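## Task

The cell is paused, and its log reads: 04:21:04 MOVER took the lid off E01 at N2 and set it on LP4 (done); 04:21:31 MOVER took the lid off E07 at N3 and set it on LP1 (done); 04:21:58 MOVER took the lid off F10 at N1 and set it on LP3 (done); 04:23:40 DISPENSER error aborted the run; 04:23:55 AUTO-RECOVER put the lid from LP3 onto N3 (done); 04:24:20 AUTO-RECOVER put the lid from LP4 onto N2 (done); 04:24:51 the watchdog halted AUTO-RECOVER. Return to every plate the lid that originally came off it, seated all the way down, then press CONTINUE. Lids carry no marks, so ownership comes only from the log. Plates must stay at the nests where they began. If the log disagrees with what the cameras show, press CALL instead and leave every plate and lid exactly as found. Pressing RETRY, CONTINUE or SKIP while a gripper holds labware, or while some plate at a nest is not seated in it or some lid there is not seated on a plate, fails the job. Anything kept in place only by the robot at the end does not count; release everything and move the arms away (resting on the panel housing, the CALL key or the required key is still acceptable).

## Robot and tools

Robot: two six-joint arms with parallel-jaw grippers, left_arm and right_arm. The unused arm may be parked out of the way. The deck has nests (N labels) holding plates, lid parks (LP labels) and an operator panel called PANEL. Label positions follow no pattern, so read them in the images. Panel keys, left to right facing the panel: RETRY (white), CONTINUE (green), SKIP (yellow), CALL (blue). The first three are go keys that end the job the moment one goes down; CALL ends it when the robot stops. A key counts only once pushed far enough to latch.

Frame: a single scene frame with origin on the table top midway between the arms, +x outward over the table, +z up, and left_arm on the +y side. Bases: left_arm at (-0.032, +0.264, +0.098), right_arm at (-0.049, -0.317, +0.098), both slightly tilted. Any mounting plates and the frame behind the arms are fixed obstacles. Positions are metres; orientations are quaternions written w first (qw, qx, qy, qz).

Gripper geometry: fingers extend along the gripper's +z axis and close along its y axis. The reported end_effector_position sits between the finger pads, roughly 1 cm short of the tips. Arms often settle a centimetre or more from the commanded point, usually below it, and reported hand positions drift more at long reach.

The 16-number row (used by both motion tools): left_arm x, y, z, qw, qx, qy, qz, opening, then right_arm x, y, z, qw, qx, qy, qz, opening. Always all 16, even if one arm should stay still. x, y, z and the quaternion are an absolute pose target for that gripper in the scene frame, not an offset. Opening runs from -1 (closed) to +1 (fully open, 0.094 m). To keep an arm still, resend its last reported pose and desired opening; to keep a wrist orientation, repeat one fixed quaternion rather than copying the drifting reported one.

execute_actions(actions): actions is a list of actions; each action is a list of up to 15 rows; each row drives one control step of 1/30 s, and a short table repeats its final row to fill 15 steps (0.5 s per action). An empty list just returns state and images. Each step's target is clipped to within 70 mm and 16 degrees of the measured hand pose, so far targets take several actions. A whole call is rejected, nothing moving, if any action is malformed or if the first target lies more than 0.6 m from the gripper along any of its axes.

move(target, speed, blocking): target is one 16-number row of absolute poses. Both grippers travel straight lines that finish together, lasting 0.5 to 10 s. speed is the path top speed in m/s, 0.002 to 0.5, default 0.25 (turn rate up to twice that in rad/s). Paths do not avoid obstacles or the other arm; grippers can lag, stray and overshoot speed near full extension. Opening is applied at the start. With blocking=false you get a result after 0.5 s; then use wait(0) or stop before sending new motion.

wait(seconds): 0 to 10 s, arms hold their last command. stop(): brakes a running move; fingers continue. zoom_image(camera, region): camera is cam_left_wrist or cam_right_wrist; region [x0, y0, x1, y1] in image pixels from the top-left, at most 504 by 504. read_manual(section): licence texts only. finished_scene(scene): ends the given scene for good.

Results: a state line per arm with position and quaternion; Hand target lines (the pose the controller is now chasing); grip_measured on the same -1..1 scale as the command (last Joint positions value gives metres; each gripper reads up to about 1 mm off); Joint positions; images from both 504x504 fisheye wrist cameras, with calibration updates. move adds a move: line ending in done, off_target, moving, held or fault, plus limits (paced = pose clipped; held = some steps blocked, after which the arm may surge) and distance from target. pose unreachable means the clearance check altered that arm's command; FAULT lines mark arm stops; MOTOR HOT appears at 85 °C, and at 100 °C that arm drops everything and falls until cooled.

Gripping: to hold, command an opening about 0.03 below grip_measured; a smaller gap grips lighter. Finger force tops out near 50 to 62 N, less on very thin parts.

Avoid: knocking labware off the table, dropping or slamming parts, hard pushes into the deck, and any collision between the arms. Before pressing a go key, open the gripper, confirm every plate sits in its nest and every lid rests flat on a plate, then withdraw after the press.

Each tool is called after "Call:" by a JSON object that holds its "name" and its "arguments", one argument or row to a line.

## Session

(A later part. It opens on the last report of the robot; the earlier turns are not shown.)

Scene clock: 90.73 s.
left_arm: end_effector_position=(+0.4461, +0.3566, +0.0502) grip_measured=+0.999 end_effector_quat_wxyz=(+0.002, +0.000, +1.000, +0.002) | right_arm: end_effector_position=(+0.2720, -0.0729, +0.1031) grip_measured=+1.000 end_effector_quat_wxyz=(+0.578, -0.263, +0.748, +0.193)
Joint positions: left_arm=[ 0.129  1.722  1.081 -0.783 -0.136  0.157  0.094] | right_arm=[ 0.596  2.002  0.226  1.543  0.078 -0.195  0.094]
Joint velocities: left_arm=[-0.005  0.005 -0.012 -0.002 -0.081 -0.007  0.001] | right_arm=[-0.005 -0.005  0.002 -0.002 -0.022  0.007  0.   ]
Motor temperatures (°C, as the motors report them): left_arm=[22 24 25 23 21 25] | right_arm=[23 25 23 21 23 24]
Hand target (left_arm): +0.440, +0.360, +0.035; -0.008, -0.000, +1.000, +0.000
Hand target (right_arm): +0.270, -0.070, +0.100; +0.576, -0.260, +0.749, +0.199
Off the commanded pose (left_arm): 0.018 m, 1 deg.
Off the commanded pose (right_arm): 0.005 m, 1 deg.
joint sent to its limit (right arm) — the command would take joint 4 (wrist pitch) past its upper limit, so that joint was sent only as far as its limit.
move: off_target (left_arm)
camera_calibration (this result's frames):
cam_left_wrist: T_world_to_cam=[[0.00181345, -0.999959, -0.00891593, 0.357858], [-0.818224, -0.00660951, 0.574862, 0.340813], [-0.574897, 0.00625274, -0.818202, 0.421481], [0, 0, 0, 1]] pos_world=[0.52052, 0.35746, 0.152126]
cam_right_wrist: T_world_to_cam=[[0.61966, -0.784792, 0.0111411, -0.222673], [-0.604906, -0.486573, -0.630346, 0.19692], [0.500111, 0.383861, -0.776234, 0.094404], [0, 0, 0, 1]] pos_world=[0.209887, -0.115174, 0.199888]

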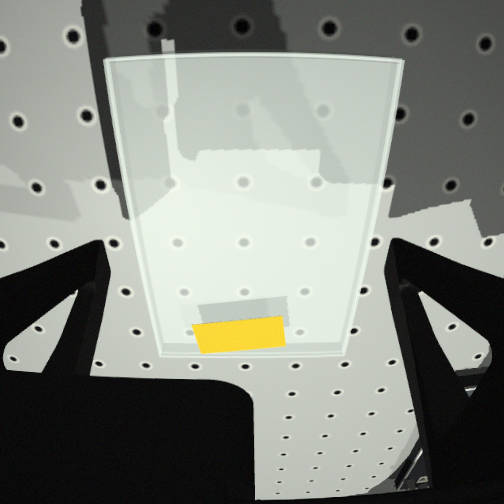

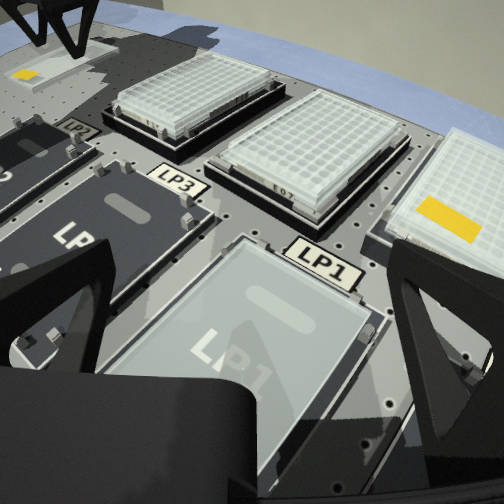

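Call:
{"name": "move", "arguments": {
  "target": [0.439,0.36,0.013,-0.01,0,1,0,1,0.27,-0.07,0.10,0.58,-0.26,0.75,0.2,1],
  "speed": 0.03
}}

Call:
{"name": "move", "arguments": {
  "target": [0.445,0.355,0.03,0,0,1,0,0.72,0.27,-0.07,0.10,0.58,-0.26,0.75,0.2,1],
  "speed": 0.03
}}

Call:
{"name": "move", "arguments": {
  "target": [0.46,0.33,0.15,0,0,1,0,0.72,0.27,-0.07,0.10,0.58,-0.26,0.75,0.2,1],
  "speed": 0.1
}}

Call:
{"name": "move", "arguments": {
  "target": [0.47,0.11,0.19,0,0,1,0,0.72,0.27,-0.07,0.10,0.58,-0.26,0.75,0.2,1],
  "speed": 0.2
}}

Call:
{"name": "move", "arguments": {
  "target": [0.447,0.131,0.065,-0.009,0.003,1,0.004,0.72,0.27,-0.07,0.10,0.58,-0.26,0.75,0.2,1],
  "speed": 0.06
}}

Scene clock: 92.43 s.
left_arm: end_effector_position=(+0.4503, +0.3572, +0.0325) grip_measured=+0.999 end_effector_quat_wxyz=(+0.005, +0.001, +1.000, +0.003) | right_arm: end_effector_position=(+0.2720, -0.0729, +0.1031) grip_measured=+1.000 end_effector_quat_wxyz=(+0.578, -0.262, +0.749, +0.193)
Joint positions: left_arm=[ 0.133  1.761  1.081 -0.736 -0.136  0.163  0.094] | right_arm=[ 0.596  2.002  0.226  1.543  0.078 -0.195  0.094]
Joint velocities: left_arm=[-0.024 -0.005 -0.022  0.002  0.066 -0.051  0.001] | right_arm=[-0.015 -0.005 -0.007 -0.007  0.051  0.007  0.   ]
Motor temperatures (°C, as the motors report them): left_arm=[22 24 25 23 21 25] | right_arm=[23 25 23 21 23 24]
Hand target (left_arm): +0.439, +0.360, +0.014; -0.010, +0.000, +1.000, +0.000
Hand target (right_arm): +0.270, -0.070, +0.100; +0.576, -0.260, +0.749, +0.199
Off the commanded pose (left_arm): 0.023 m, 2 deg.
Off the commanded pose (right_arm): 0.005 m, 1 deg.
joint sent to its limit (right arm) — the command would take joint 4 (wrist pitch) past its upper limit, so that joint was sent only as far as its limit.
move: off_target (left_arm)
camera_calibration (this result's frames):
cam_left_wrist: T_world_to_cam=[[0.00127061, -0.999942, -0.0106895, 0.35859], [-0.822086, -0.00713068, 0.569319, 0.356545], [-0.569362, 0.00806429, -0.822047, 0.406442], [0, 0, 0, 1]] pos_world=[0.524068, 0.357833, 0.13496]
cam_right_wrist: T_world_to_cam=[[0.619585, -0.784856, 0.0107726, -0.222619], [-0.605096, -0.48633, -0.630351, 0.19699], [0.499974, 0.384037, -0.776235, 0.0944544], [0, 0, 0, 1]] pos_world=[0.209904, -0.115196, 0.19989]

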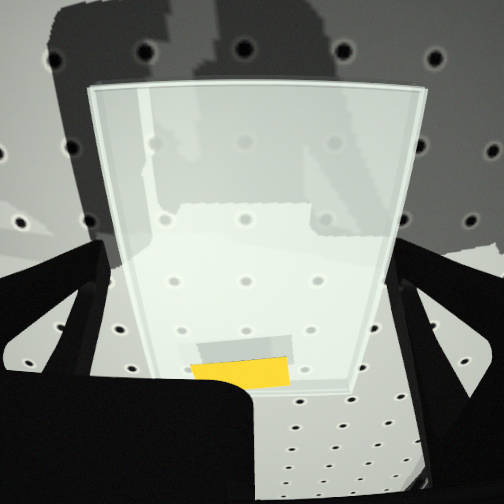

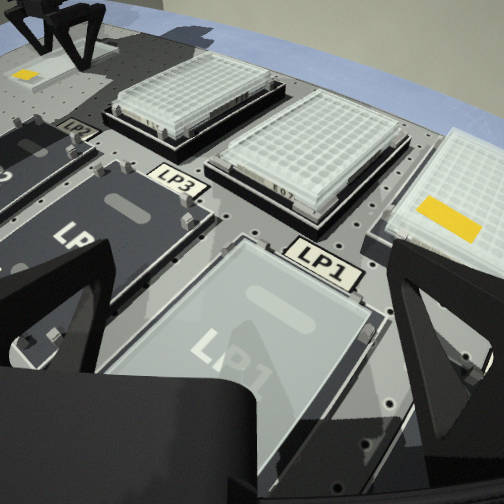

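Scene clock: 93.13 s.
left_arm: end_effector_position=(+0.4504, +0.3569, +0.0325) grip_measured=+0.766 end_effector_quat_wxyz=(+0.005, +0.001, +1.000, +0.002) | right_arm: end_effector_position=(+0.2720, -0.0729, +0.1031) grip_measured=+1.000 end_effector_quat_wxyz=(+0.578, -0.262, +0.749, +0.193)
Joint positions: left_arm=[ 0.133  1.761  1.081 -0.736 -0.135  0.163  0.083] | right_arm=[ 0.596  2.002  0.226  1.543  0.078 -0.195  0.094]
Joint velocities: left_arm=[-0.005 -0.015 -0.002 -0.012  0.007  0.022 -0.001] | right_arm=[ 0.015 -0.005  0.007 -0.002 -0.037  0.007  0.   ]
Motor temperatures (°C, as the motors report them): left_arm=[22 24 25 23 21 25] | right_arm=[23 25 23 21 23 24]
Hand target (left_arm): +0.445, +0.355, +0.030; -0.000, +0.000, +1.000, -0.000
Hand target (right_arm): +0.270, -0.070, +0.100; +0.576, -0.260, +0.749, +0.199
Off the commanded pose (left_arm): 0.006 m, 1 deg.
Off the commanded pose (right_arm): 0.005 m, 1 deg.
joint sent to its limit (right arm) — the command would take joint 4 (wrist pitch) past its upper limit, so that joint was sent only as far as its limit.
move: done
camera_calibration (this result's frames):
cam_left_wrist: T_world_to_cam=[[0.00125662, -0.999957, -0.00918341, 0.358293], [-0.822226, -0.00626002, 0.569127, 0.356338], [-0.56916, 0.00683566, -0.822199, 0.40682], [0, 0, 0, 1]] pos_world=[0.524085, 0.357728, 0.134976]
cam_right_wrist: T_world_to_cam=[[0.619585, -0.784856, 0.0107726, -0.222619], [-0.605096, -0.48633, -0.630351, 0.19699], [0.499974, 0.384037, -0.776235, 0.0944544], [0, 0, 0, 1]] pos_world=[0.209904, -0.115196, 0.19989]

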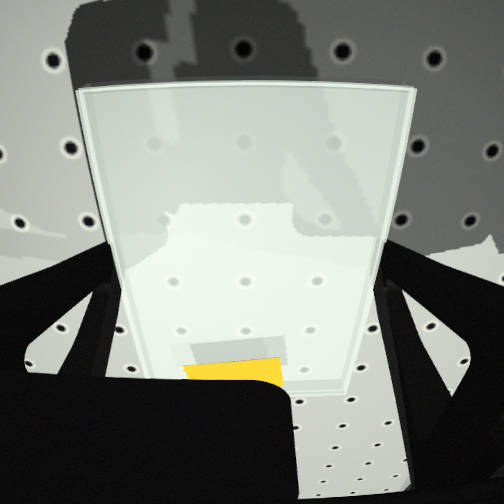

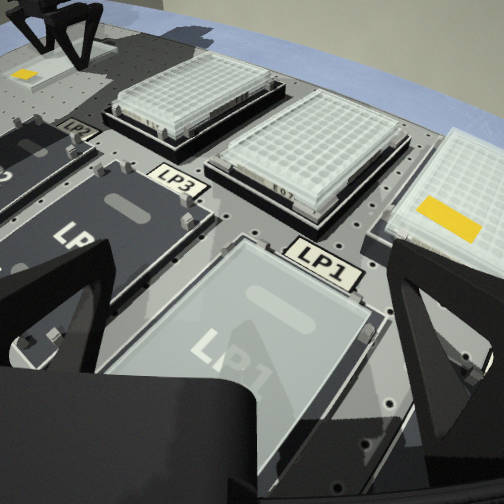

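Scene clock: 94.73 s.
left_arm: end_effector_position=(+0.4382, +0.3302, +0.1275) grip_measured=+0.766 end_effector_quat_wxyz=(-0.023, +0.003, +1.000, -0.003) | right_arm: end_effector_position=(+0.2720, -0.0729, +0.1031) grip_measured=+1.000 end_effector_quat_wxyz=(+0.578, -0.262, +0.749, +0.193)
Joint positions: left_arm=[ 0.053  1.602  1.146 -1.03  -0.139  0.079  0.083] | right_arm=[ 0.596  2.002  0.226  1.543  0.078 -0.195  0.094]
Joint velocities: left_arm=[-0.024 -0.005  0.002 -0.002  0.051 -0.022 -0.   ] | right_arm=[-0.005  0.005 -0.017 -0.002 -0.007  0.051  0.   ]
Motor temperatures (°C, as the motors report them): left_arm=[22 24 25 23 21 25] | right_arm=[23 25 23 21 23 24]
Hand target (left_arm): +0.457, +0.330, +0.151; +0.001, -0.000, +1.000, -0.001
Hand target (right_arm): +0.270, -0.070, +0.100; +0.576, -0.260, +0.749, +0.199
Off the commanded pose (left_arm): 0.031 m, 3 deg.
Off the commanded pose (right_arm): 0.005 m, 1 deg.
joint sent to its limit (right arm) — the command would take joint 4 (wrist pitch) past its upper limit, so that joint was sent only as far as its limit.
move: off_target (left_arm)
camera_calibration (this result's frames):
cam_left_wrist: T_world_to_cam=[[-0.00352685, -0.99999, 0.00277476, 0.333024], [-0.788594, 0.00448749, 0.614898, 0.26795], [-0.614904, -0.0000195074, -0.788602, 0.496218], [0, 0, 0, 1]] pos_world=[0.517605, 0.331828, 0.225632]
cam_right_wrist: T_world_to_cam=[[0.619585, -0.784856, 0.0107726, -0.222619], [-0.605096, -0.48633, -0.630351, 0.19699], [0.499974, 0.384037, -0.776235, 0.0944544], [0, 0, 0, 1]] pos_world=[0.209904, -0.115196, 0.19989]

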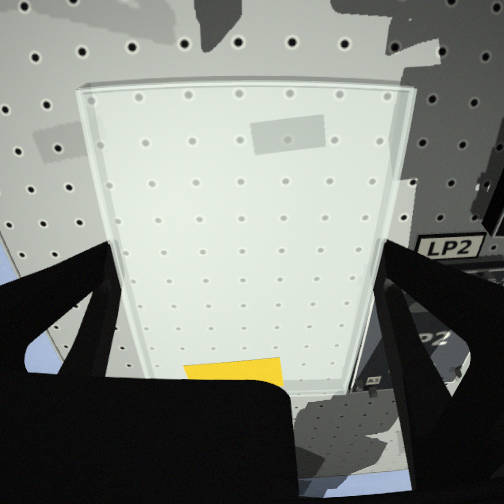

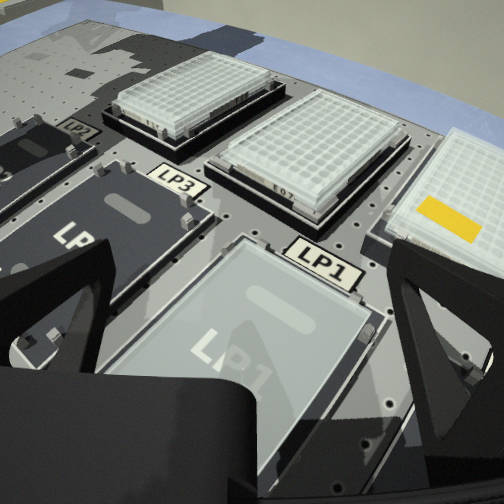

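Scene clock: 96.40 s.
left_arm: end_effector_position=(+0.4489, +0.1135, +0.1855) grip_measured=+0.766 end_effector_quat_wxyz=(-0.004, +0.008, +1.000, -0.003) | right_arm: end_effector_position=(+0.2720, -0.0729, +0.1031) grip_measured=+1.000 end_effector_quat_wxyz=(+0.578, -0.262, +0.749, +0.193)
Joint positions: left_arm=[-0.421  1.672  1.307 -1.158 -0.179 -0.383  0.083] | right_arm=[ 0.596  2.002  0.226  1.543  0.078 -0.195  0.094]
Joint velocities: left_arm=[-0.015 -0.005  0.002  0.012  0.007 -0.022  0.   ] | right_arm=[-0.005 -0.005  0.002 -0.007  0.007  0.022  0.   ]
Motor temperatures (°C, as the motors report them): left_arm=[22 24 25 23 21 25] | right_arm=[23 25 23 21 23 24]
Hand target (left_arm): +0.465, +0.109, +0.191; +0.001, -0.000, +1.000, -0.003
Hand target (right_arm): +0.270, -0.070, +0.100; +0.576, -0.260, +0.749, +0.199
Off the commanded pose (left_arm): 0.022 m, 1 deg.
Off the commanded pose (right_arm): 0.005 m, 1 deg.
joint sent to its limit (right arm) — the command would take joint 4 (wrist pitch) past its upper limit, so that joint was sent only as far as its limit.
move: off_target (left_arm)
camera_calibration (this result's frames):
cam_left_wrist: T_world_to_cam=[[-0.0142198, -0.999898, 0.00135925, 0.121306], [-0.811553, 0.0123354, 0.584148, 0.256818], [-0.584105, 0.00720339, -0.811646, 0.53812], [0, 0, 0, 1]] pos_world=[0.524465, 0.11425, 0.286578]
cam_right_wrist: T_world_to_cam=[[0.619585, -0.784856, 0.0107726, -0.222619], [-0.605096, -0.48633, -0.630351, 0.19699], [0.499974, 0.384037, -0.776235, 0.0944544], [0, 0, 0, 1]] pos_world=[0.209904, -0.115196, 0.19989]

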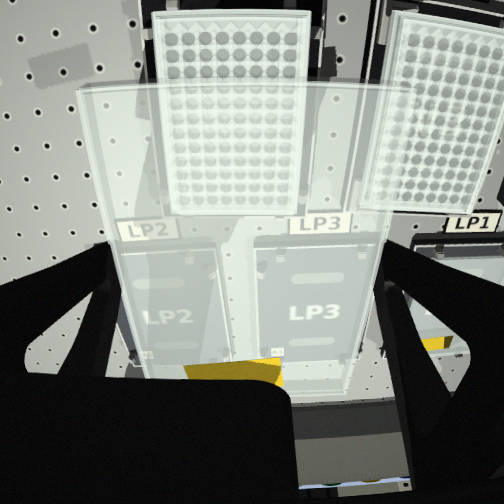

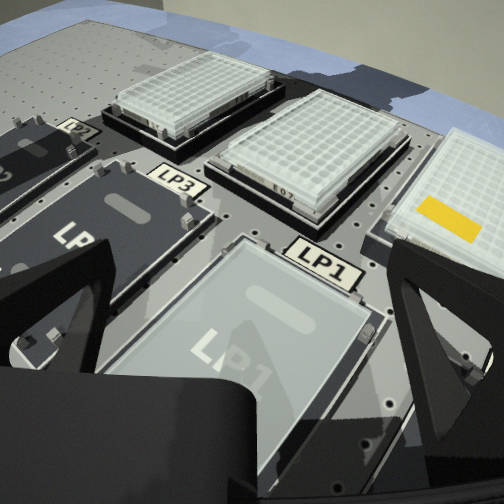

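Scene clock: 98.80 s.
left_arm: end_effector_position=(+0.4521, +0.1238, +0.0826) grip_measured=+0.766 end_effector_quat_wxyz=(+0.001, +0.003, +1.000, -0.001) | right_arm: end_effector_position=(+0.2720, -0.0729, +0.1031) grip_measured=+1.000 end_effector_quat_wxyz=(+0.578, -0.262, +0.749, +0.193)
Joint positions: left_arm=[-0.363  1.8    1.188 -0.892 -0.182 -0.332  0.083] | right_arm=[ 0.596  2.002  0.226  1.543  0.078 -0.195  0.094]
Joint velocities: left_arm=[-0.015 -0.015 -0.027  0.012 -0.037  0.022  0.001] | right_arm=[-0.005 -0.005  0.007  0.007 -0.037 -0.022  0.   ]
Motor temperatures (°C, as the motors report them): left_arm=[22 24 25 23 21 25] | right_arm=[23 25 23 21 23 24]
Hand target (left_arm): +0.449, +0.130, +0.065; -0.009, +0.003, +1.000, +0.004
Hand target (right_arm): +0.270, -0.070, +0.100; +0.576, -0.260, +0.749, +0.199
Off the commanded pose (left_arm): 0.020 m, 1 deg.
Off the commanded pose (right_arm): 0.005 m, 1 deg.
joint sent to its limit (right arm) — the command would take joint 4 (wrist pitch) past its upper limit, so that joint was sent only as far as its limit.
move: off_target (left_arm)
camera_calibration (this result's frames):
cam_left_wrist: T_world_to_cam=[[-0.00440537, -0.999989, -0.0017648, 0.127557], [-0.817931, 0.00258801, 0.575311, 0.324241], [-0.5753, 0.00397794, -0.817933, 0.453385], [0, 0, 0, 1]] pos_world=[0.526601, 0.124913, 0.184524]
cam_right_wrist: T_world_to_cam=[[0.619585, -0.784856, 0.0107726, -0.222619], [-0.605096, -0.48633, -0.630351, 0.19699], [0.499974, 0.384037, -0.776235, 0.0944544], [0, 0, 0, 1]] pos_world=[0.209904, -0.115196, 0.19989]

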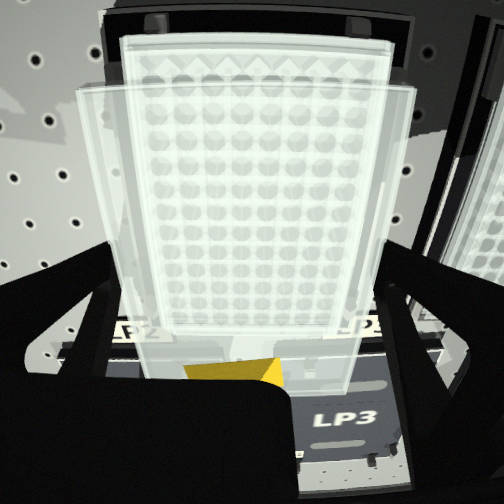

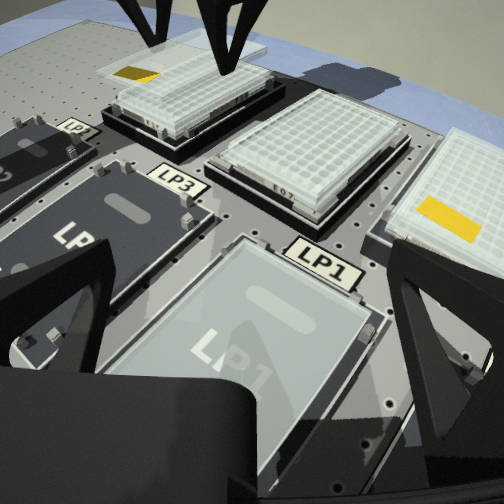

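Call:
{"name": "move", "arguments": {
  "target": [0.454,0.126,0.05,-0.004,0.008,1,0.002,0.72,0.27,-0.07,0.10,0.58,-0.26,0.75,0.2,1],
  "speed": 0.03
}}

Scene clock: 100.27 s.
left_arm: end_effector_position=(+0.4561, +0.1194, +0.0679) grip_measured=+0.766 end_effector_quat_wxyz=(+0.005, +0.009, +1.000, -0.003) | right_arm: end_effector_position=(+0.2720, -0.0729, +0.1031) grip_measured=+1.000 end_effector_quat_wxyz=(+0.578, -0.262, +0.749, +0.193)
Joint positions: left_arm=[-0.363  1.831  1.188 -0.852 -0.182 -0.319  0.083] | right_arm=[ 0.596  2.002  0.226  1.543  0.078 -0.195  0.094]
Joint velocities: left_arm=[ 0.005  0.005  0.002  0.012 -0.007 -0.022  0.002] | right_arm=[-0.024 -0.015 -0.012 -0.007  0.066  0.007  0.   ]
Motor temperatures (°C, as the motors report them): left_arm=[22 24 25 23 21 25] | right_arm=[23 25 23 21 23 24]
Hand target (left_arm): +0.454, +0.126, +0.050; -0.004, +0.008, +1.000, +0.002
Hand target (right_arm): +0.270, -0.070, +0.100; +0.576, -0.260, +0.749, +0.199
Off the commanded pose (left_arm): 0.019 m, 1 deg.
Off the commanded pose (right_arm): 0.005 m, 1 deg.
joint sent to its limit (right arm) — the command would take joint 4 (wrist pitch) past its upper limit, so that joint was sent only as far as its limit.
move: off_target (left_arm)
camera_calibration (this result's frames):
cam_left_wrist: T_world_to_cam=[[-0.0153848, -0.999881, 0.000941454, 0.128045], [-0.822525, 0.0131913, 0.568576, 0.337277], [-0.568521, 0.00797308, -0.82263, 0.440389], [0, 0, 0, 1]] pos_world=[0.52976, 0.120069, 0.170389]
cam_right_wrist: T_world_to_cam=[[0.619585, -0.784856, 0.0107726, -0.222619], [-0.605096, -0.48633, -0.630351, 0.19699], [0.499974, 0.384037, -0.776235, 0.0944544], [0, 0, 0, 1]] pos_world=[0.209904, -0.115196, 0.19989]

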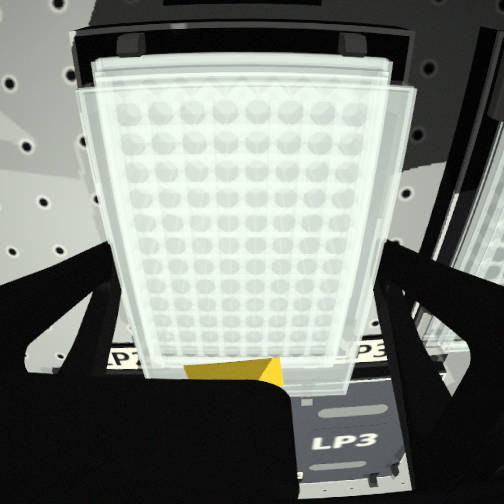

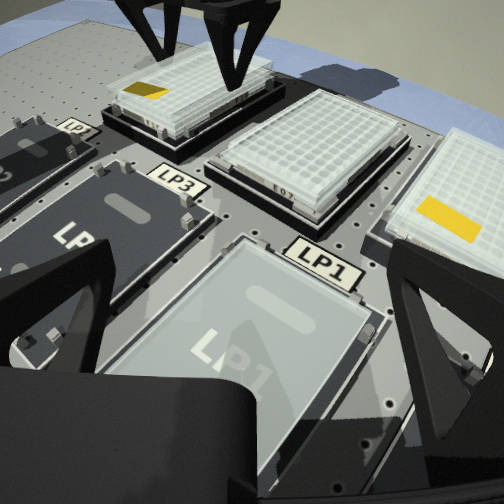

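Call:
{"name": "execute_actions", "arguments": {
  "actions": [
    [[0.456,0.131,0.05,-0.004,0.004,1,0.002,0.72,0.27,-0.07,0.10,0.58,-0.26,0.75,0.2,1]],
    [[0.457,0.132,0.044,-0.004,0.004,1,0.002,0.72,0.27,-0.07,0.10,0.58,-0.26,0.75,0.2,1]],
    [[0.457,0.133,0.037,-0.005,0.004,1,0.002,0.72,0.27,-0.07,0.10,0.58,-0.26,0.75,0.2,1]]
  ]
}}

Call:
{"name": "zoom_image", "arguments": {
  "camera": "cam_right_wrist",
  "region": [90,20,300,170]
}}

Scene clock: 101.87 s.
left_arm: end_effector_position=(+0.4614, +0.1250, +0.0644) grip_measured=+0.766 end_effector_quat_wxyz=(+0.010, +0.007, +1.000, -0.004) | right_arm: end_effector_position=(+0.2720, -0.0729, +0.1031) grip_measured=+1.000 end_effector_quat_wxyz=(+0.578, -0.262, +0.749, +0.193)
Joint positions: left_arm=[-0.348  1.836  1.188 -0.834 -0.182 -0.307  0.083] | right_arm=[ 0.596  2.002  0.226  1.543  0.078 -0.195  0.094]
Joint velocities: left_arm=[-0.015 -0.015 -0.007 -0.002 -0.007 -0.022  0.   ] | right_arm=[ 0.005  0.005  0.007  0.002  0.007 -0.037  0.   ]
Motor temperatures (°C, as the motors report them): left_arm=[22 24 25 23 21 25] | right_arm=[23 25 23 21 23 24]
Hand target (left_arm): +0.456, +0.133, +0.038; -0.005, +0.004, +1.000, +0.002
Hand target (right_arm): +0.270, -0.070, +0.100; +0.576, -0.260, +0.749, +0.199
Off the commanded pose (left_arm): 0.029 m, 2 deg.
Off the commanded pose (right_arm): 0.005 m, 1 deg.
joint sent to its limit (right arm) — the command would take joint 4 (wrist pitch) past its upper limit, so that joint was sent only as far as its limit.
camera_calibration (this result's frames):
cam_left_wrist: T_world_to_cam=[[-0.010976, -0.999932, 0.00381483, 0.131456], [-0.828226, 0.0112287, 0.560282, 0.346918], [-0.560287, 0.0029901, -0.828293, 0.437702], [0, 0, 0, 1]] pos_world=[0.534009, 0.126242, 0.167672]
cam_right_wrist: T_world_to_cam=[[0.619585, -0.784856, 0.0107726, -0.222619], [-0.605096, -0.48633, -0.630351, 0.19699], [0.499974, 0.384037, -0.776235, 0.0944544], [0, 0, 0, 1]] pos_world=[0.209904, -0.115196, 0.19989]

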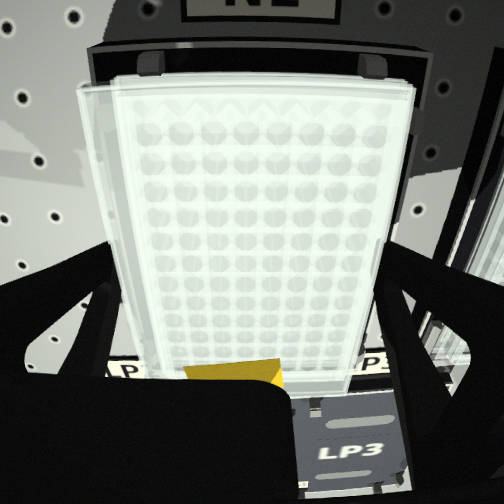

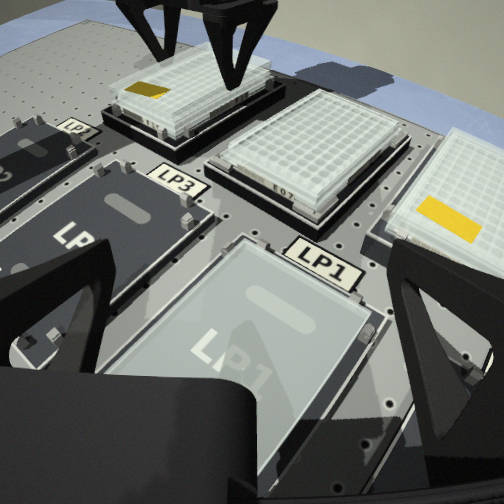

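Region (90, 20, 300, 170) of cam_right_wrist's 504x504 image, scaled by 2.400, with more detail than that image has; it fills the top 360 rows of this view, and the rest is white.

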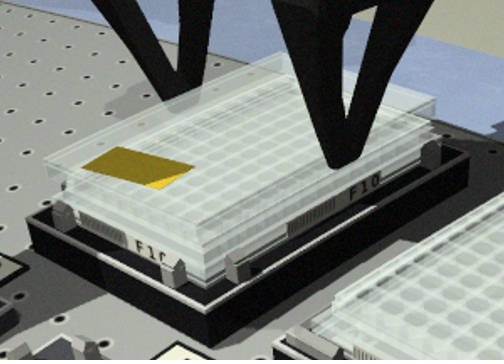

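Call:
{"name": "execute_actions", "arguments": {
  "actions": [
    [[0.454,0.120,0.06,0,0.008,1,0,0.72,0.27,-0.07,0.10,0.58,-0.26,0.75,0.2,1]],
    [[0.452,0.115,0.06,-0.003,0.012,1,0,0.72,0.27,-0.07,0.10,0.58,-0.26,0.75,0.2,1]]
  ]
}}

Scene clock: 102.97 s.
left_arm: end_effector_position=(+0.4598, +0.1209, +0.0652) grip_measured=+0.766 end_effector_quat_wxyz=(+0.010, +0.008, +1.000, -0.004) | right_arm: end_effector_position=(+0.2720, -0.0729, +0.1031) grip_measured=+1.000 end_effector_quat_wxyz=(+0.578, -0.262, +0.749, +0.193)
Joint positions: left_arm=[-0.357  1.836  1.188 -0.836 -0.182 -0.314  0.083] | right_arm=[ 0.596  2.002  0.226  1.543  0.078 -0.195  0.094]
Joint velocities: left_arm=[-0.015 -0.015 -0.012  0.002  0.007 -0.022 -0.001] | right_arm=[ 0.005 -0.005 -0.002  0.007 -0.007  0.022  0.   ]
Motor temperatures (°C, as the motors report them): left_arm=[22 24 25 23 21 25] | right_arm=[23 25 23 21 23 24]
Hand target (left_arm): +0.452, +0.115, +0.060; -0.003, +0.012, +1.000, +0.000
Hand target (right_arm): +0.270, -0.070, +0.100; +0.576, -0.260, +0.749, +0.199
Off the commanded pose (left_arm): 0.011 m, 2 deg.
Off the commanded pose (right_arm): 0.005 m, 1 deg.
joint sent to its limit (right arm) — the command would take joint 4 (wrist pitch) past its upper limit, so that joint was sent only as far as its limit.
camera_calibration (this result's frames):
cam_left_wrist: T_world_to_cam=[[-0.013065, -0.999905, 0.00441452, 0.128227], [-0.827915, 0.0132932, 0.560696, 0.344765], [-0.560702, 0.00367064, -0.82801, 0.437557], [0, 0, 0, 1]] pos_world=[0.53245, 0.122026, 0.168427]
cam_right_wrist: T_world_to_cam=[[0.619585, -0.784856, 0.0107726, -0.222619], [-0.605096, -0.48633, -0.630351, 0.19699], [0.499974, 0.384037, -0.776235, 0.0944544], [0, 0, 0, 1]] pos_world=[0.209904, -0.115196, 0.19989]

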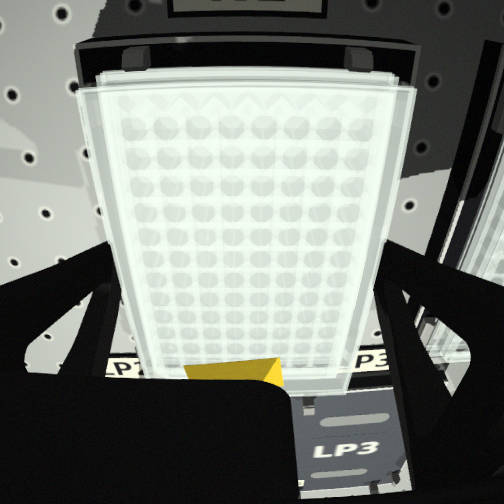

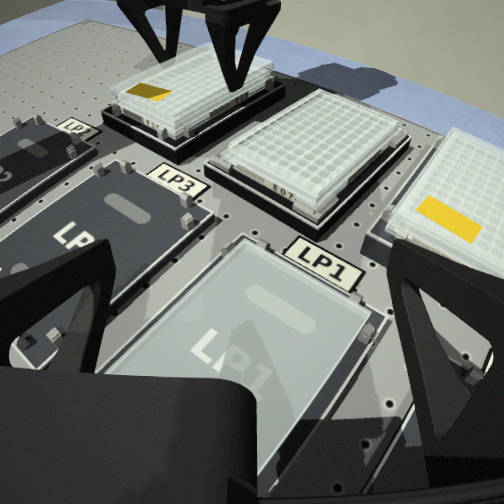

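Call:
{"name": "execute_actions", "arguments": {
  "actions": [
    [[0.452,0.122,0.046,-0.012,0.008,1,0.004,0.72,0.27,-0.07,0.10,0.58,-0.26,0.75,0.2,1]],
    [[0.451,0.122,0.036,-0.016,0.008,1,0.005,0.72,0.27,-0.07,0.10,0.58,-0.26,0.75,0.2,1]]
  ]
}}

Call:
{"name": "zoom_image", "arguments": {
  "camera": "cam_right_wrist",
  "region": [90,20,300,170]
}}

Scene clock: 104.03 s.
left_arm: end_effector_position=(+0.4574, +0.1207, +0.0584) grip_measured=+0.766 end_effector_quat_wxyz=(+0.004, +0.009, +1.000, -0.001) | right_arm: end_effector_position=(+0.2720, -0.0729, +0.1031) grip_measured=+1.000 end_effector_quat_wxyz=(+0.578, -0.262, +0.749, +0.193)
Joint positions: left_arm=[-0.357  1.85   1.188 -0.835 -0.184 -0.314  0.083] | right_arm=[ 0.596  2.002  0.226  1.543  0.078 -0.195  0.094]
Joint velocities: left_arm=[-0.015 -0.005 -0.007  0.022  0.007  0.051  0.001] | right_arm=[-0.015 -0.005 -0.007  0.002 -0.037  0.022  0.   ]
Motor temperatures (°C, as the motors report them): left_arm=[22 24 25 23 21 25] | right_arm=[23 25 23 21 23 24]
Hand target (left_arm): +0.451, +0.122, +0.037; -0.016, +0.008, +1.000, +0.005
Hand target (right_arm): +0.270, -0.070, +0.100; +0.576, -0.260, +0.749, +0.199
Off the commanded pose (left_arm): 0.023 m, 2 deg.
Off the commanded pose (right_arm): 0.005 m, 1 deg.
joint sent to its limit (right arm) — the command would take joint 4 (wrist pitch) past its upper limit, so that joint was sent only as far as its limit.
camera_calibration (this result's frames):
cam_left_wrist: T_world_to_cam=[[-0.0155256, -0.999878, -0.00163075, 0.12951], [-0.821015, 0.0118174, 0.570785, 0.343111], [-0.570696, 0.0102007, -0.821098, 0.43397], [0, 0, 0, 1]] pos_world=[0.531374, 0.121013, 0.160701]
cam_right_wrist: T_world_to_cam=[[0.619585, -0.784856, 0.0107726, -0.222619], [-0.605096, -0.48633, -0.630351, 0.19699], [0.499974, 0.384037, -0.776235, 0.0944544], [0, 0, 0, 1]] pos_world=[0.209904, -0.115196, 0.19989]

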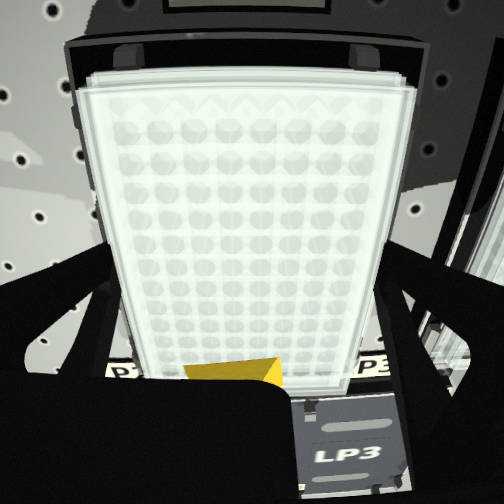

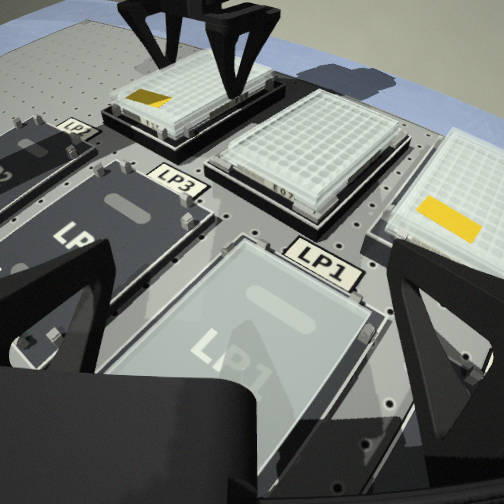

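Region (90, 20, 300, 170) of cam_right_wrist's 504x504 image, scaled by 2.400, with more detail than that image has; it fills the top 360 rows of this view, and the rest is white.

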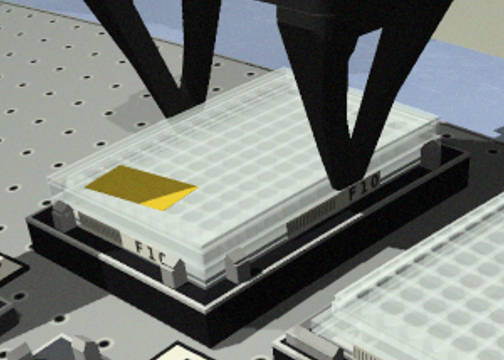

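On. A bit further, release, go to LP1.

Call:
{"name": "execute_actions", "arguments": {
  "actions": [
    [[0.451,0.122,0.031,-0.018,0.008,1,0.005,0.72,0.27,-0.07,0.10,0.58,-0.26,0.75,0.2,1]],
    [[0.457,0.12,0.055,0,0.008,1,0,0.72,0.27,-0.07,0.10,0.58,-0.26,0.75,0.2,1]],
    [[0.457,0.12,0.055,0,0.008,1,0,1,0.27,-0.07,0.10,0.58,-0.26,0.75,0.2,1]]
  ]
}}

Call:
{"name": "move", "arguments": {
  "target": [0.46,0.11,0.17,0,0.008,1,0,1,0.27,-0.07,0.10,0.58,-0.26,0.75,0.2,1],
  "speed": 0.08
}}

Call:
{"name": "zoom_image", "arguments": {
  "camera": "cam_right_wrist",
  "region": [90,20,300,170]
}}

Call:
{"name": "move", "arguments": {
  "target": [0.40,0.05,0.2,0,0,1,0,1,0.28,-0.29,0.13,0.55,-0.35,0.71,0.27,1]
}}

Call:
{"name": "move", "arguments": {
  "target": [0.29,-0.095,0.18,0,0,1,0,1,0.28,-0.29,0.13,0.55,-0.35,0.71,0.27,1]
}}

Call:
{"name": "move", "arguments": {
  "target": [0.283,-0.068,0.065,-0.006,0,1,0.007,1,0.28,-0.29,0.13,0.55,-0.35,0.71,0.27,1],
  "speed": 0.08
}}

Scene clock: 105.77 s.
left_arm: end_effector_position=(+0.4576, +0.1206, +0.0584) grip_measured=+0.999 end_effector_quat_wxyz=(+0.004, +0.009, +1.000, -0.001) | right_arm: end_effector_position=(+0.2720, -0.0729, +0.1031) grip_measured=+1.000 end_effector_quat_wxyz=(+0.578, -0.262, +0.749, +0.193)
Joint positions: left_arm=[-0.357  1.85   1.188 -0.834 -0.184 -0.314  0.094] | right_arm=[ 0.596  2.002  0.226  1.543  0.078 -0.195  0.094]
Joint velocities: left_arm=[ 0.005 -0.015  0.007  0.002  0.022 -0.037 -0.   ] | right_arm=[-0.005  0.005 -0.012 -0.007 -0.051 -0.037  0.   ]
Motor temperatures (°C, as the motors report them): left_arm=[22 24 25 23 21 25] | right_arm=[23 25 23 21 23 24]
Hand target (left_arm): +0.457, +0.120, +0.055; +0.000, +0.008, +1.000, +0.000
Hand target (right_arm): +0.270, -0.070, +0.100; +0.576, -0.260, +0.749, +0.199
Off the commanded pose (left_arm): 0.003 m, 1 deg.
Off the commanded pose (right_arm): 0.005 m, 1 deg.
joint sent to its limit (right arm) — the command would take joint 4 (wrist pitch) past its upper limit, so that joint was sent only as far as its limit.
camera_calibration (this result's frames):
cam_left_wrist: T_world_to_cam=[[-0.0153853, -0.999881, -0.00139644, 0.129375], [-0.821421, 0.011843, 0.5702, 0.343471], [-0.570115, 0.00991975, -0.821505, 0.433864], [0, 0, 0, 1]] pos_world=[0.531477, 0.120988, 0.160755]
cam_right_wrist: T_world_to_cam=[[0.619585, -0.784856, 0.0107726, -0.222619], [-0.605096, -0.48633, -0.630351, 0.19699], [0.499974, 0.384037, -0.776235, 0.0944544], [0, 0, 0, 1]] pos_world=[0.209904, -0.115196, 0.19989]

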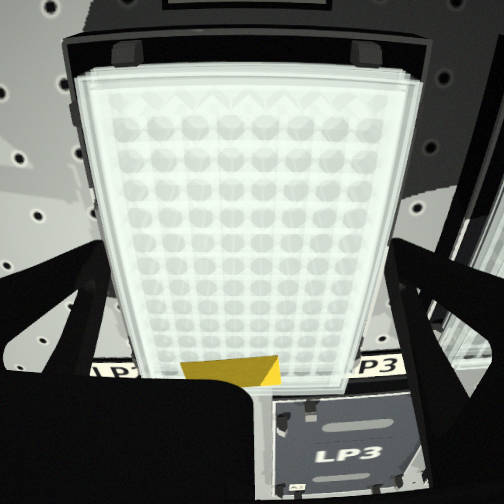

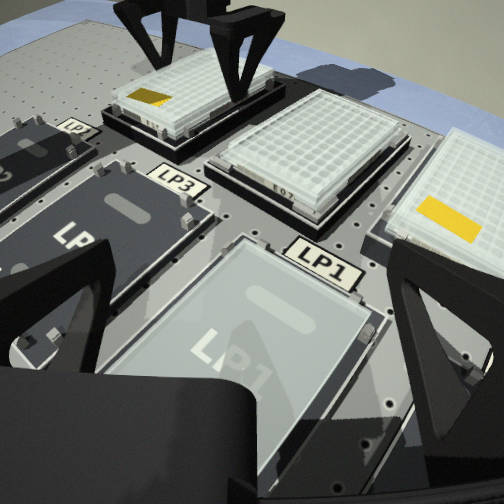

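Scene clock: 107.57 s.
left_arm: end_effector_position=(+0.4407, +0.1194, +0.1444) grip_measured=+0.999 end_effector_quat_wxyz=(-0.025, +0.011, +1.000, +0.008) | right_arm: end_effector_position=(+0.2720, -0.0729, +0.1031) grip_measured=+1.000 end_effector_quat_wxyz=(+0.578, -0.262, +0.749, +0.193)
Joint positions: left_arm=[-0.402  1.723  1.259 -1.104 -0.184 -0.366  0.094] | right_arm=[ 0.596  2.002  0.226  1.543  0.078 -0.195  0.094]
Joint velocities: left_arm=[-0.005 -0.005 -0.002 -0.007 -0.095 -0.007 -0.001] | right_arm=[-0.005 -0.005  0.007 -0.007 -0.051  0.007  0.   ]
Motor temperatures (°C, as the motors report them): left_arm=[22 24 25 23 21 25] | right_arm=[23 25 23 21 23 24]
Hand target (left_arm): +0.457, +0.111, +0.171; +0.000, +0.008, +1.000, -0.001
Hand target (right_arm): +0.270, -0.070, +0.100; +0.576, -0.260, +0.749, +0.199
Off the commanded pose (left_arm): 0.033 m, 3 deg.
Off the commanded pose (right_arm): 0.005 m, 1 deg.
joint sent to its limit (right arm) — the command would take joint 4 (wrist pitch) past its upper limit, so that joint was sent only as far as its limit.
move: off_target (left_arm)
camera_calibration (this result's frames):
cam_left_wrist: T_world_to_cam=[[-0.0209491, -0.999575, -0.0202616, 0.133216], [-0.78684, 0.00398093, 0.617144, 0.259467], [-0.616801, 0.0288713, -0.786589, 0.508156], [0, 0, 0, 1]] pos_world=[0.520381, 0.117456, 0.242281]
cam_right_wrist: T_world_to_cam=[[0.619585, -0.784856, 0.0107726, -0.222619], [-0.605096, -0.48633, -0.630351, 0.19699], [0.499974, 0.384037, -0.776235, 0.0944544], [0, 0, 0, 1]] pos_world=[0.209904, -0.115196, 0.19989]

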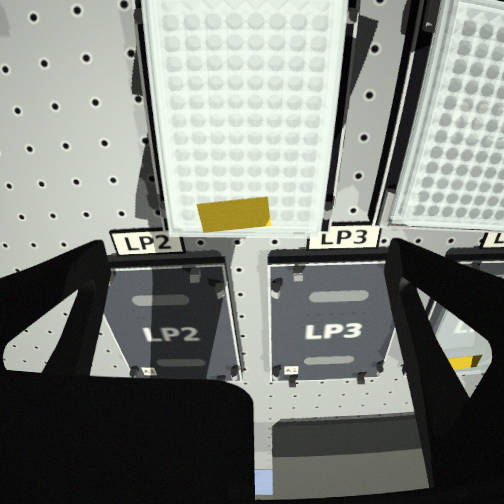

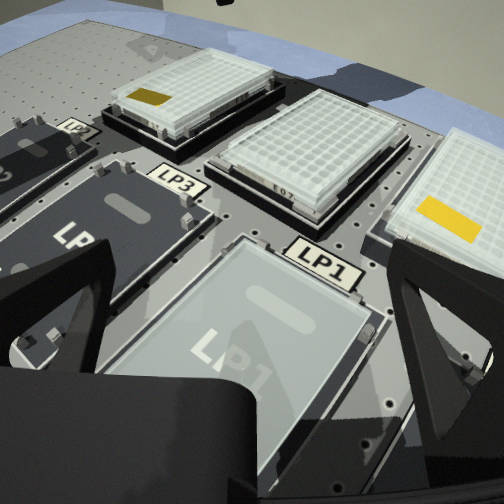

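Region (90, 20, 300, 170) of cam_right_wrist's 504x504 image, scaled by 2.400, with more detail than that image has; it fills the top 360 rows of this view, and the rest is white.

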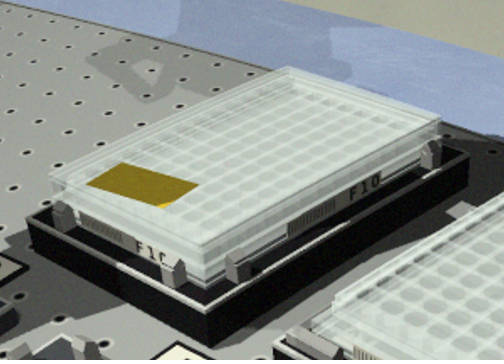

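Scene clock: 109.40 s.
left_arm: end_effector_position=(+0.4017, +0.0490, +0.1899) grip_measured=+0.999 end_effector_quat_wxyz=(-0.003, +0.002, +1.000, -0.001) | right_arm: end_effector_position=(+0.2706, -0.2856, +0.1261) grip_measured=+1.000 end_effector_quat_wxyz=(+0.541, -0.332, +0.715, +0.291)
Joint positions: left_arm=[-0.585  1.66   1.259 -1.153 -0.188 -0.561  0.094] | right_arm=[-0.499  1.391  0.226  0.397 -1.177 -0.871  0.094]
Joint velocities: left_arm=[-0.015 -0.005  0.007  0.007  0.037 -0.022  0.001] | right_arm=[-0.015 -0.015 -0.002 -0.022  0.007 -0.095  0.   ]
Motor temperatures (°C, as the motors report them): left_arm=[22 25 25 23 21 25] | right_arm=[23 25 23 21 23 24]
Hand target (left_arm): +0.398, +0.051, +0.200; +0.000, -0.000, +1.000, -0.002
Hand target (right_arm): +0.280, -0.291, +0.132; +0.551, -0.345, +0.708, +0.275
Off the commanded pose (left_arm): 0.010 m, 0 deg.
Off the commanded pose (right_arm): 0.011 m, 3 deg.
move: off_target (right_arm)
camera_calibration (this result's frames):
cam_left_wrist: T_world_to_cam=[[-0.00262903, -0.999996, -0.00129502, 0.0520081], [-0.813101, 0.00138381, 0.582121, 0.218284], [-0.582117, 0.00258339, -0.813101, 0.514287], [0, 0, 0, 1]] pos_world=[0.476999, 0.0503772, 0.291168]
cam_right_wrist: T_world_to_cam=[[0.793438, -0.60571, -0.059768, -0.375862], [-0.496081, -0.586671, -0.640094, 0.0502859], [0.352647, 0.537525, -0.765968, 0.277103], [0, 0, 0, 1]] pos_world=[0.22545, -0.347111, 0.221975]

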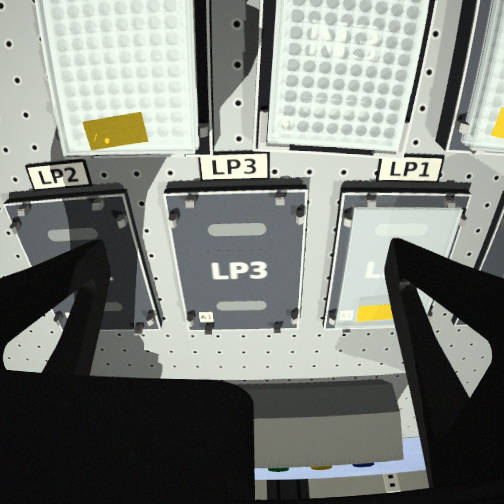

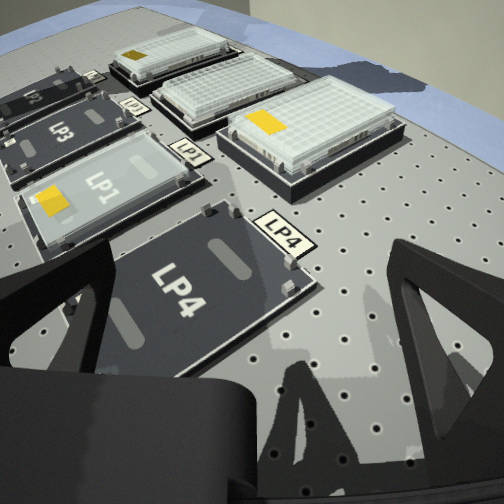

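Scene clock: 110.70 s.
left_arm: end_effector_position=(+0.2802, -0.0866, +0.1833) grip_measured=+0.999 end_effector_quat_wxyz=(-0.004, +0.010, +1.000, +0.004) | right_arm: end_effector_position=(+0.2714, -0.2867, +0.1246) grip_measured=+1.000 end_effector_quat_wxyz=(+0.542, -0.339, +0.716, +0.281)
Joint positions: left_arm=[-0.959  1.736  1.239 -1.137 -0.185 -0.928  0.094] | right_arm=[-0.499  1.391  0.226  0.397 -1.165 -0.89   0.094]
Joint velocities: left_arm=[-0.015 -0.005  0.007  0.007 -0.051 -0.051  0.002] | right_arm=[-0.005  0.005 -0.007 -0.002  0.007 -0.037  0.   ]
Motor temperatures (°C, as the motors report them): left_arm=[22 25 25 23 21 25] | right_arm=[23 25 23 21 23 24]
Hand target (left_arm): +0.288, -0.094, +0.180; -0.001, -0.000, +1.000, -0.002
Hand target (right_arm): +0.280, -0.290, +0.130; +0.550, -0.349, +0.709, +0.269
Off the commanded pose (left_arm): 0.013 m, 1 deg.
Off the commanded pose (right_arm): 0.011 m, 2 deg.
move: off_target (left_arm, right_arm)
camera_calibration (this result's frames):
cam_left_wrist: T_world_to_cam=[[-0.0183707, -0.999762, -0.011742, -0.0775797], [-0.811189, 0.0080381, 0.584729, 0.12308], [-0.584495, 0.0202669, -0.811144, 0.440399], [0, 0, 0, 1]] pos_world=[0.355827, -0.0874761, 0.284347]
cam_right_wrist: T_world_to_cam=[[0.792602, -0.608459, -0.039491, -0.3803], [-0.490715, -0.5981, -0.633621, 0.0435409], [0.361913, 0.521588, -0.772635, 0.270024], [0, 0, 0, 1]] pos_world=[0.225067, -0.346196, 0.2212]

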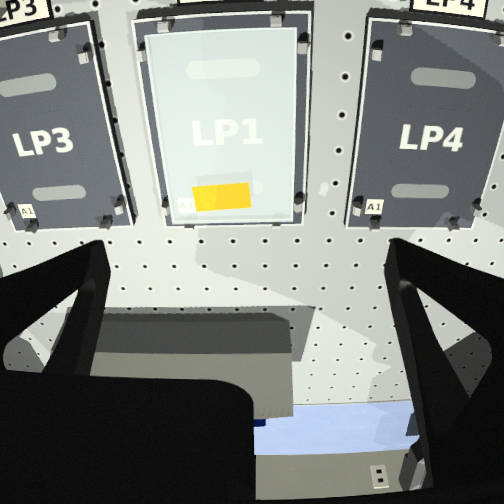

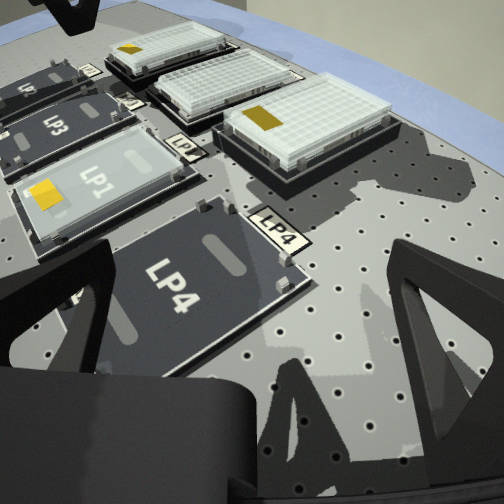

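Scene clock: 112.57 s.
left_arm: end_effector_position=(+0.2839, -0.0762, +0.0806) grip_measured=+0.999 end_effector_quat_wxyz=(-0.000, +0.001, +1.000, -0.001) | right_arm: end_effector_position=(+0.2714, -0.2867, +0.1246) grip_measured=+1.000 end_effector_quat_wxyz=(+0.542, -0.339, +0.716, +0.281)
Joint positions: left_arm=[-0.9    1.858  1.102 -0.853 -0.188 -0.884  0.094] | right_arm=[-0.499  1.391  0.226  0.397 -1.165 -0.89   0.094]
Joint velocities: left_arm=[ 0.015  0.005  0.002  0.007 -0.066 -0.066 -0.001] | right_arm=[ 0.005 -0.015  0.002  0.002  0.11   0.007  0.   ]
Motor temperatures (°C, as the motors report them): left_arm=[22 24 25 23 21 25] | right_arm=[23 25 23 21 23 24]
Hand target (left_arm): +0.284, -0.069, +0.065; -0.006, +0.000, +1.000, +0.007
Hand target (right_arm): +0.280, -0.290, +0.130; +0.550, -0.349, +0.709, +0.270
Off the commanded pose (left_arm): 0.018 m, 1 deg.
Off the commanded pose (right_arm): 0.011 m, 2 deg.
move: off_target (left_arm, right_arm)
camera_calibration (this result's frames):
cam_left_wrist: T_world_to_cam=[[0.00122322, -0.999998, -0.00155402, -0.0747968], [-0.81617, -0.00189629, 0.577809, 0.18728], [-0.577811, 0.000561557, -0.816171, 0.356078], [0, 0, 0, 1]] pos_world=[0.35869, -0.0746415, 0.182292]
cam_right_wrist: T_world_to_cam=[[0.792602, -0.608459, -0.039491, -0.3803], [-0.490715, -0.5981, -0.633621, 0.0435409], [0.361913, 0.521588, -0.772635, 0.270024], [0, 0, 0, 1]] pos_world=[0.225067, -0.346196, 0.2212]

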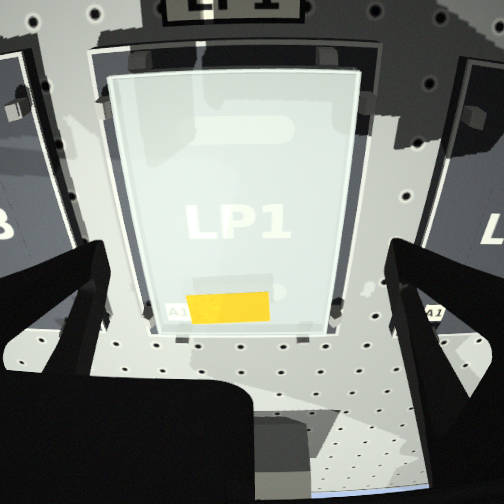

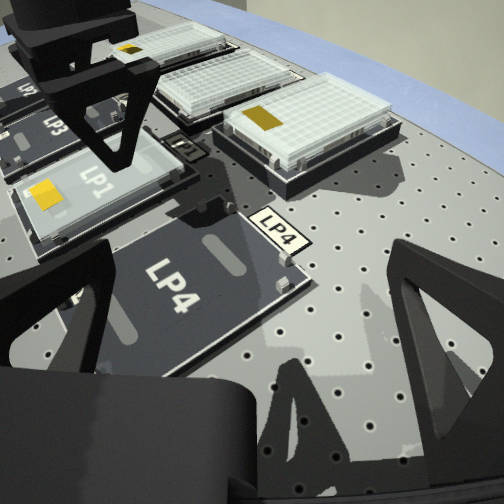

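Call:
{"name": "move", "arguments": {
  "target": [0.276,-0.063,0.029,-0.006,-0.015,1,0.007,1,0.28,-0.29,0.13,0.55,-0.35,0.71,0.27,1],
  "speed": 0.05
}}

Scene clock: 114.00 s.
left_arm: end_effector_position=(+0.2774, -0.0717, +0.0457) grip_measured=+0.999 end_effector_quat_wxyz=(+0.001, -0.005, +1.000, -0.003) | right_arm: end_effector_position=(+0.2714, -0.2867, +0.1246) grip_measured=+1.000 end_effector_quat_wxyz=(+0.542, -0.339, +0.716, +0.281)
Joint positions: left_arm=[-0.89   1.907  1.054 -0.751 -0.188 -0.884  0.094] | right_arm=[-0.499  1.391  0.226  0.397 -1.165 -0.89   0.094]
Joint velocities: left_arm=[ 0.005 -0.005  0.002 -0.012 -0.051 -0.037 -0.   ] | right_arm=[ 0.005 -0.015  0.007 -0.017 -0.022 -0.037  0.   ]
Motor temperatures (°C, as the motors report them): left_arm=[22 24 25 23 21 25] | right_arm=[23 25 23 21 23 24]
Hand target (left_arm): +0.276, -0.063, +0.029; -0.006, -0.015, +1.000, +0.007
Hand target (right_arm): +0.280, -0.290, +0.130; +0.550, -0.349, +0.709, +0.270
Off the commanded pose (left_arm): 0.019 m, 2 deg.
Off the commanded pose (right_arm): 0.011 m, 2 deg.
move: off_target (left_arm, right_arm)
camera_calibration (this result's frames):
cam_left_wrist: T_world_to_cam=[[0.0120374, -0.999926, 0.00159662, -0.073412], [-0.817311, -0.00891914, 0.576128, 0.202056], [-0.576071, -0.00824005, -0.817358, 0.322753], [0, 0, 0, 1]] pos_world=[0.351955, -0.0689449, 0.147512]
cam_right_wrist: T_world_to_cam=[[0.792672, -0.608391, -0.0391223, -0.380345], [-0.490471, -0.598289, -0.633631, 0.0434218], [0.362089, 0.52145, -0.772645, 0.269938], [0, 0, 0, 1]] pos_world=[0.225045, -0.346179, 0.2212]

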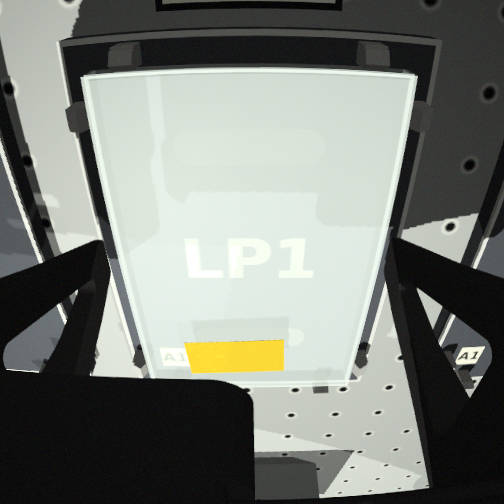

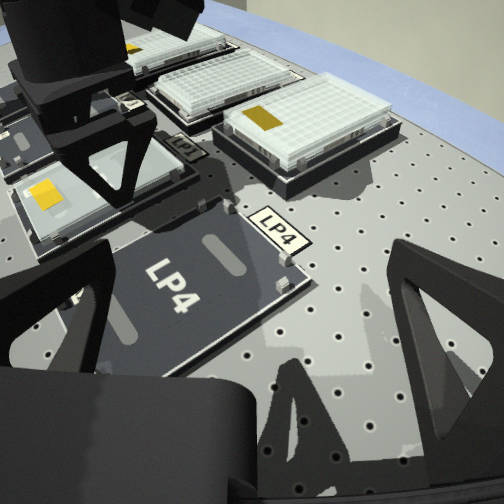

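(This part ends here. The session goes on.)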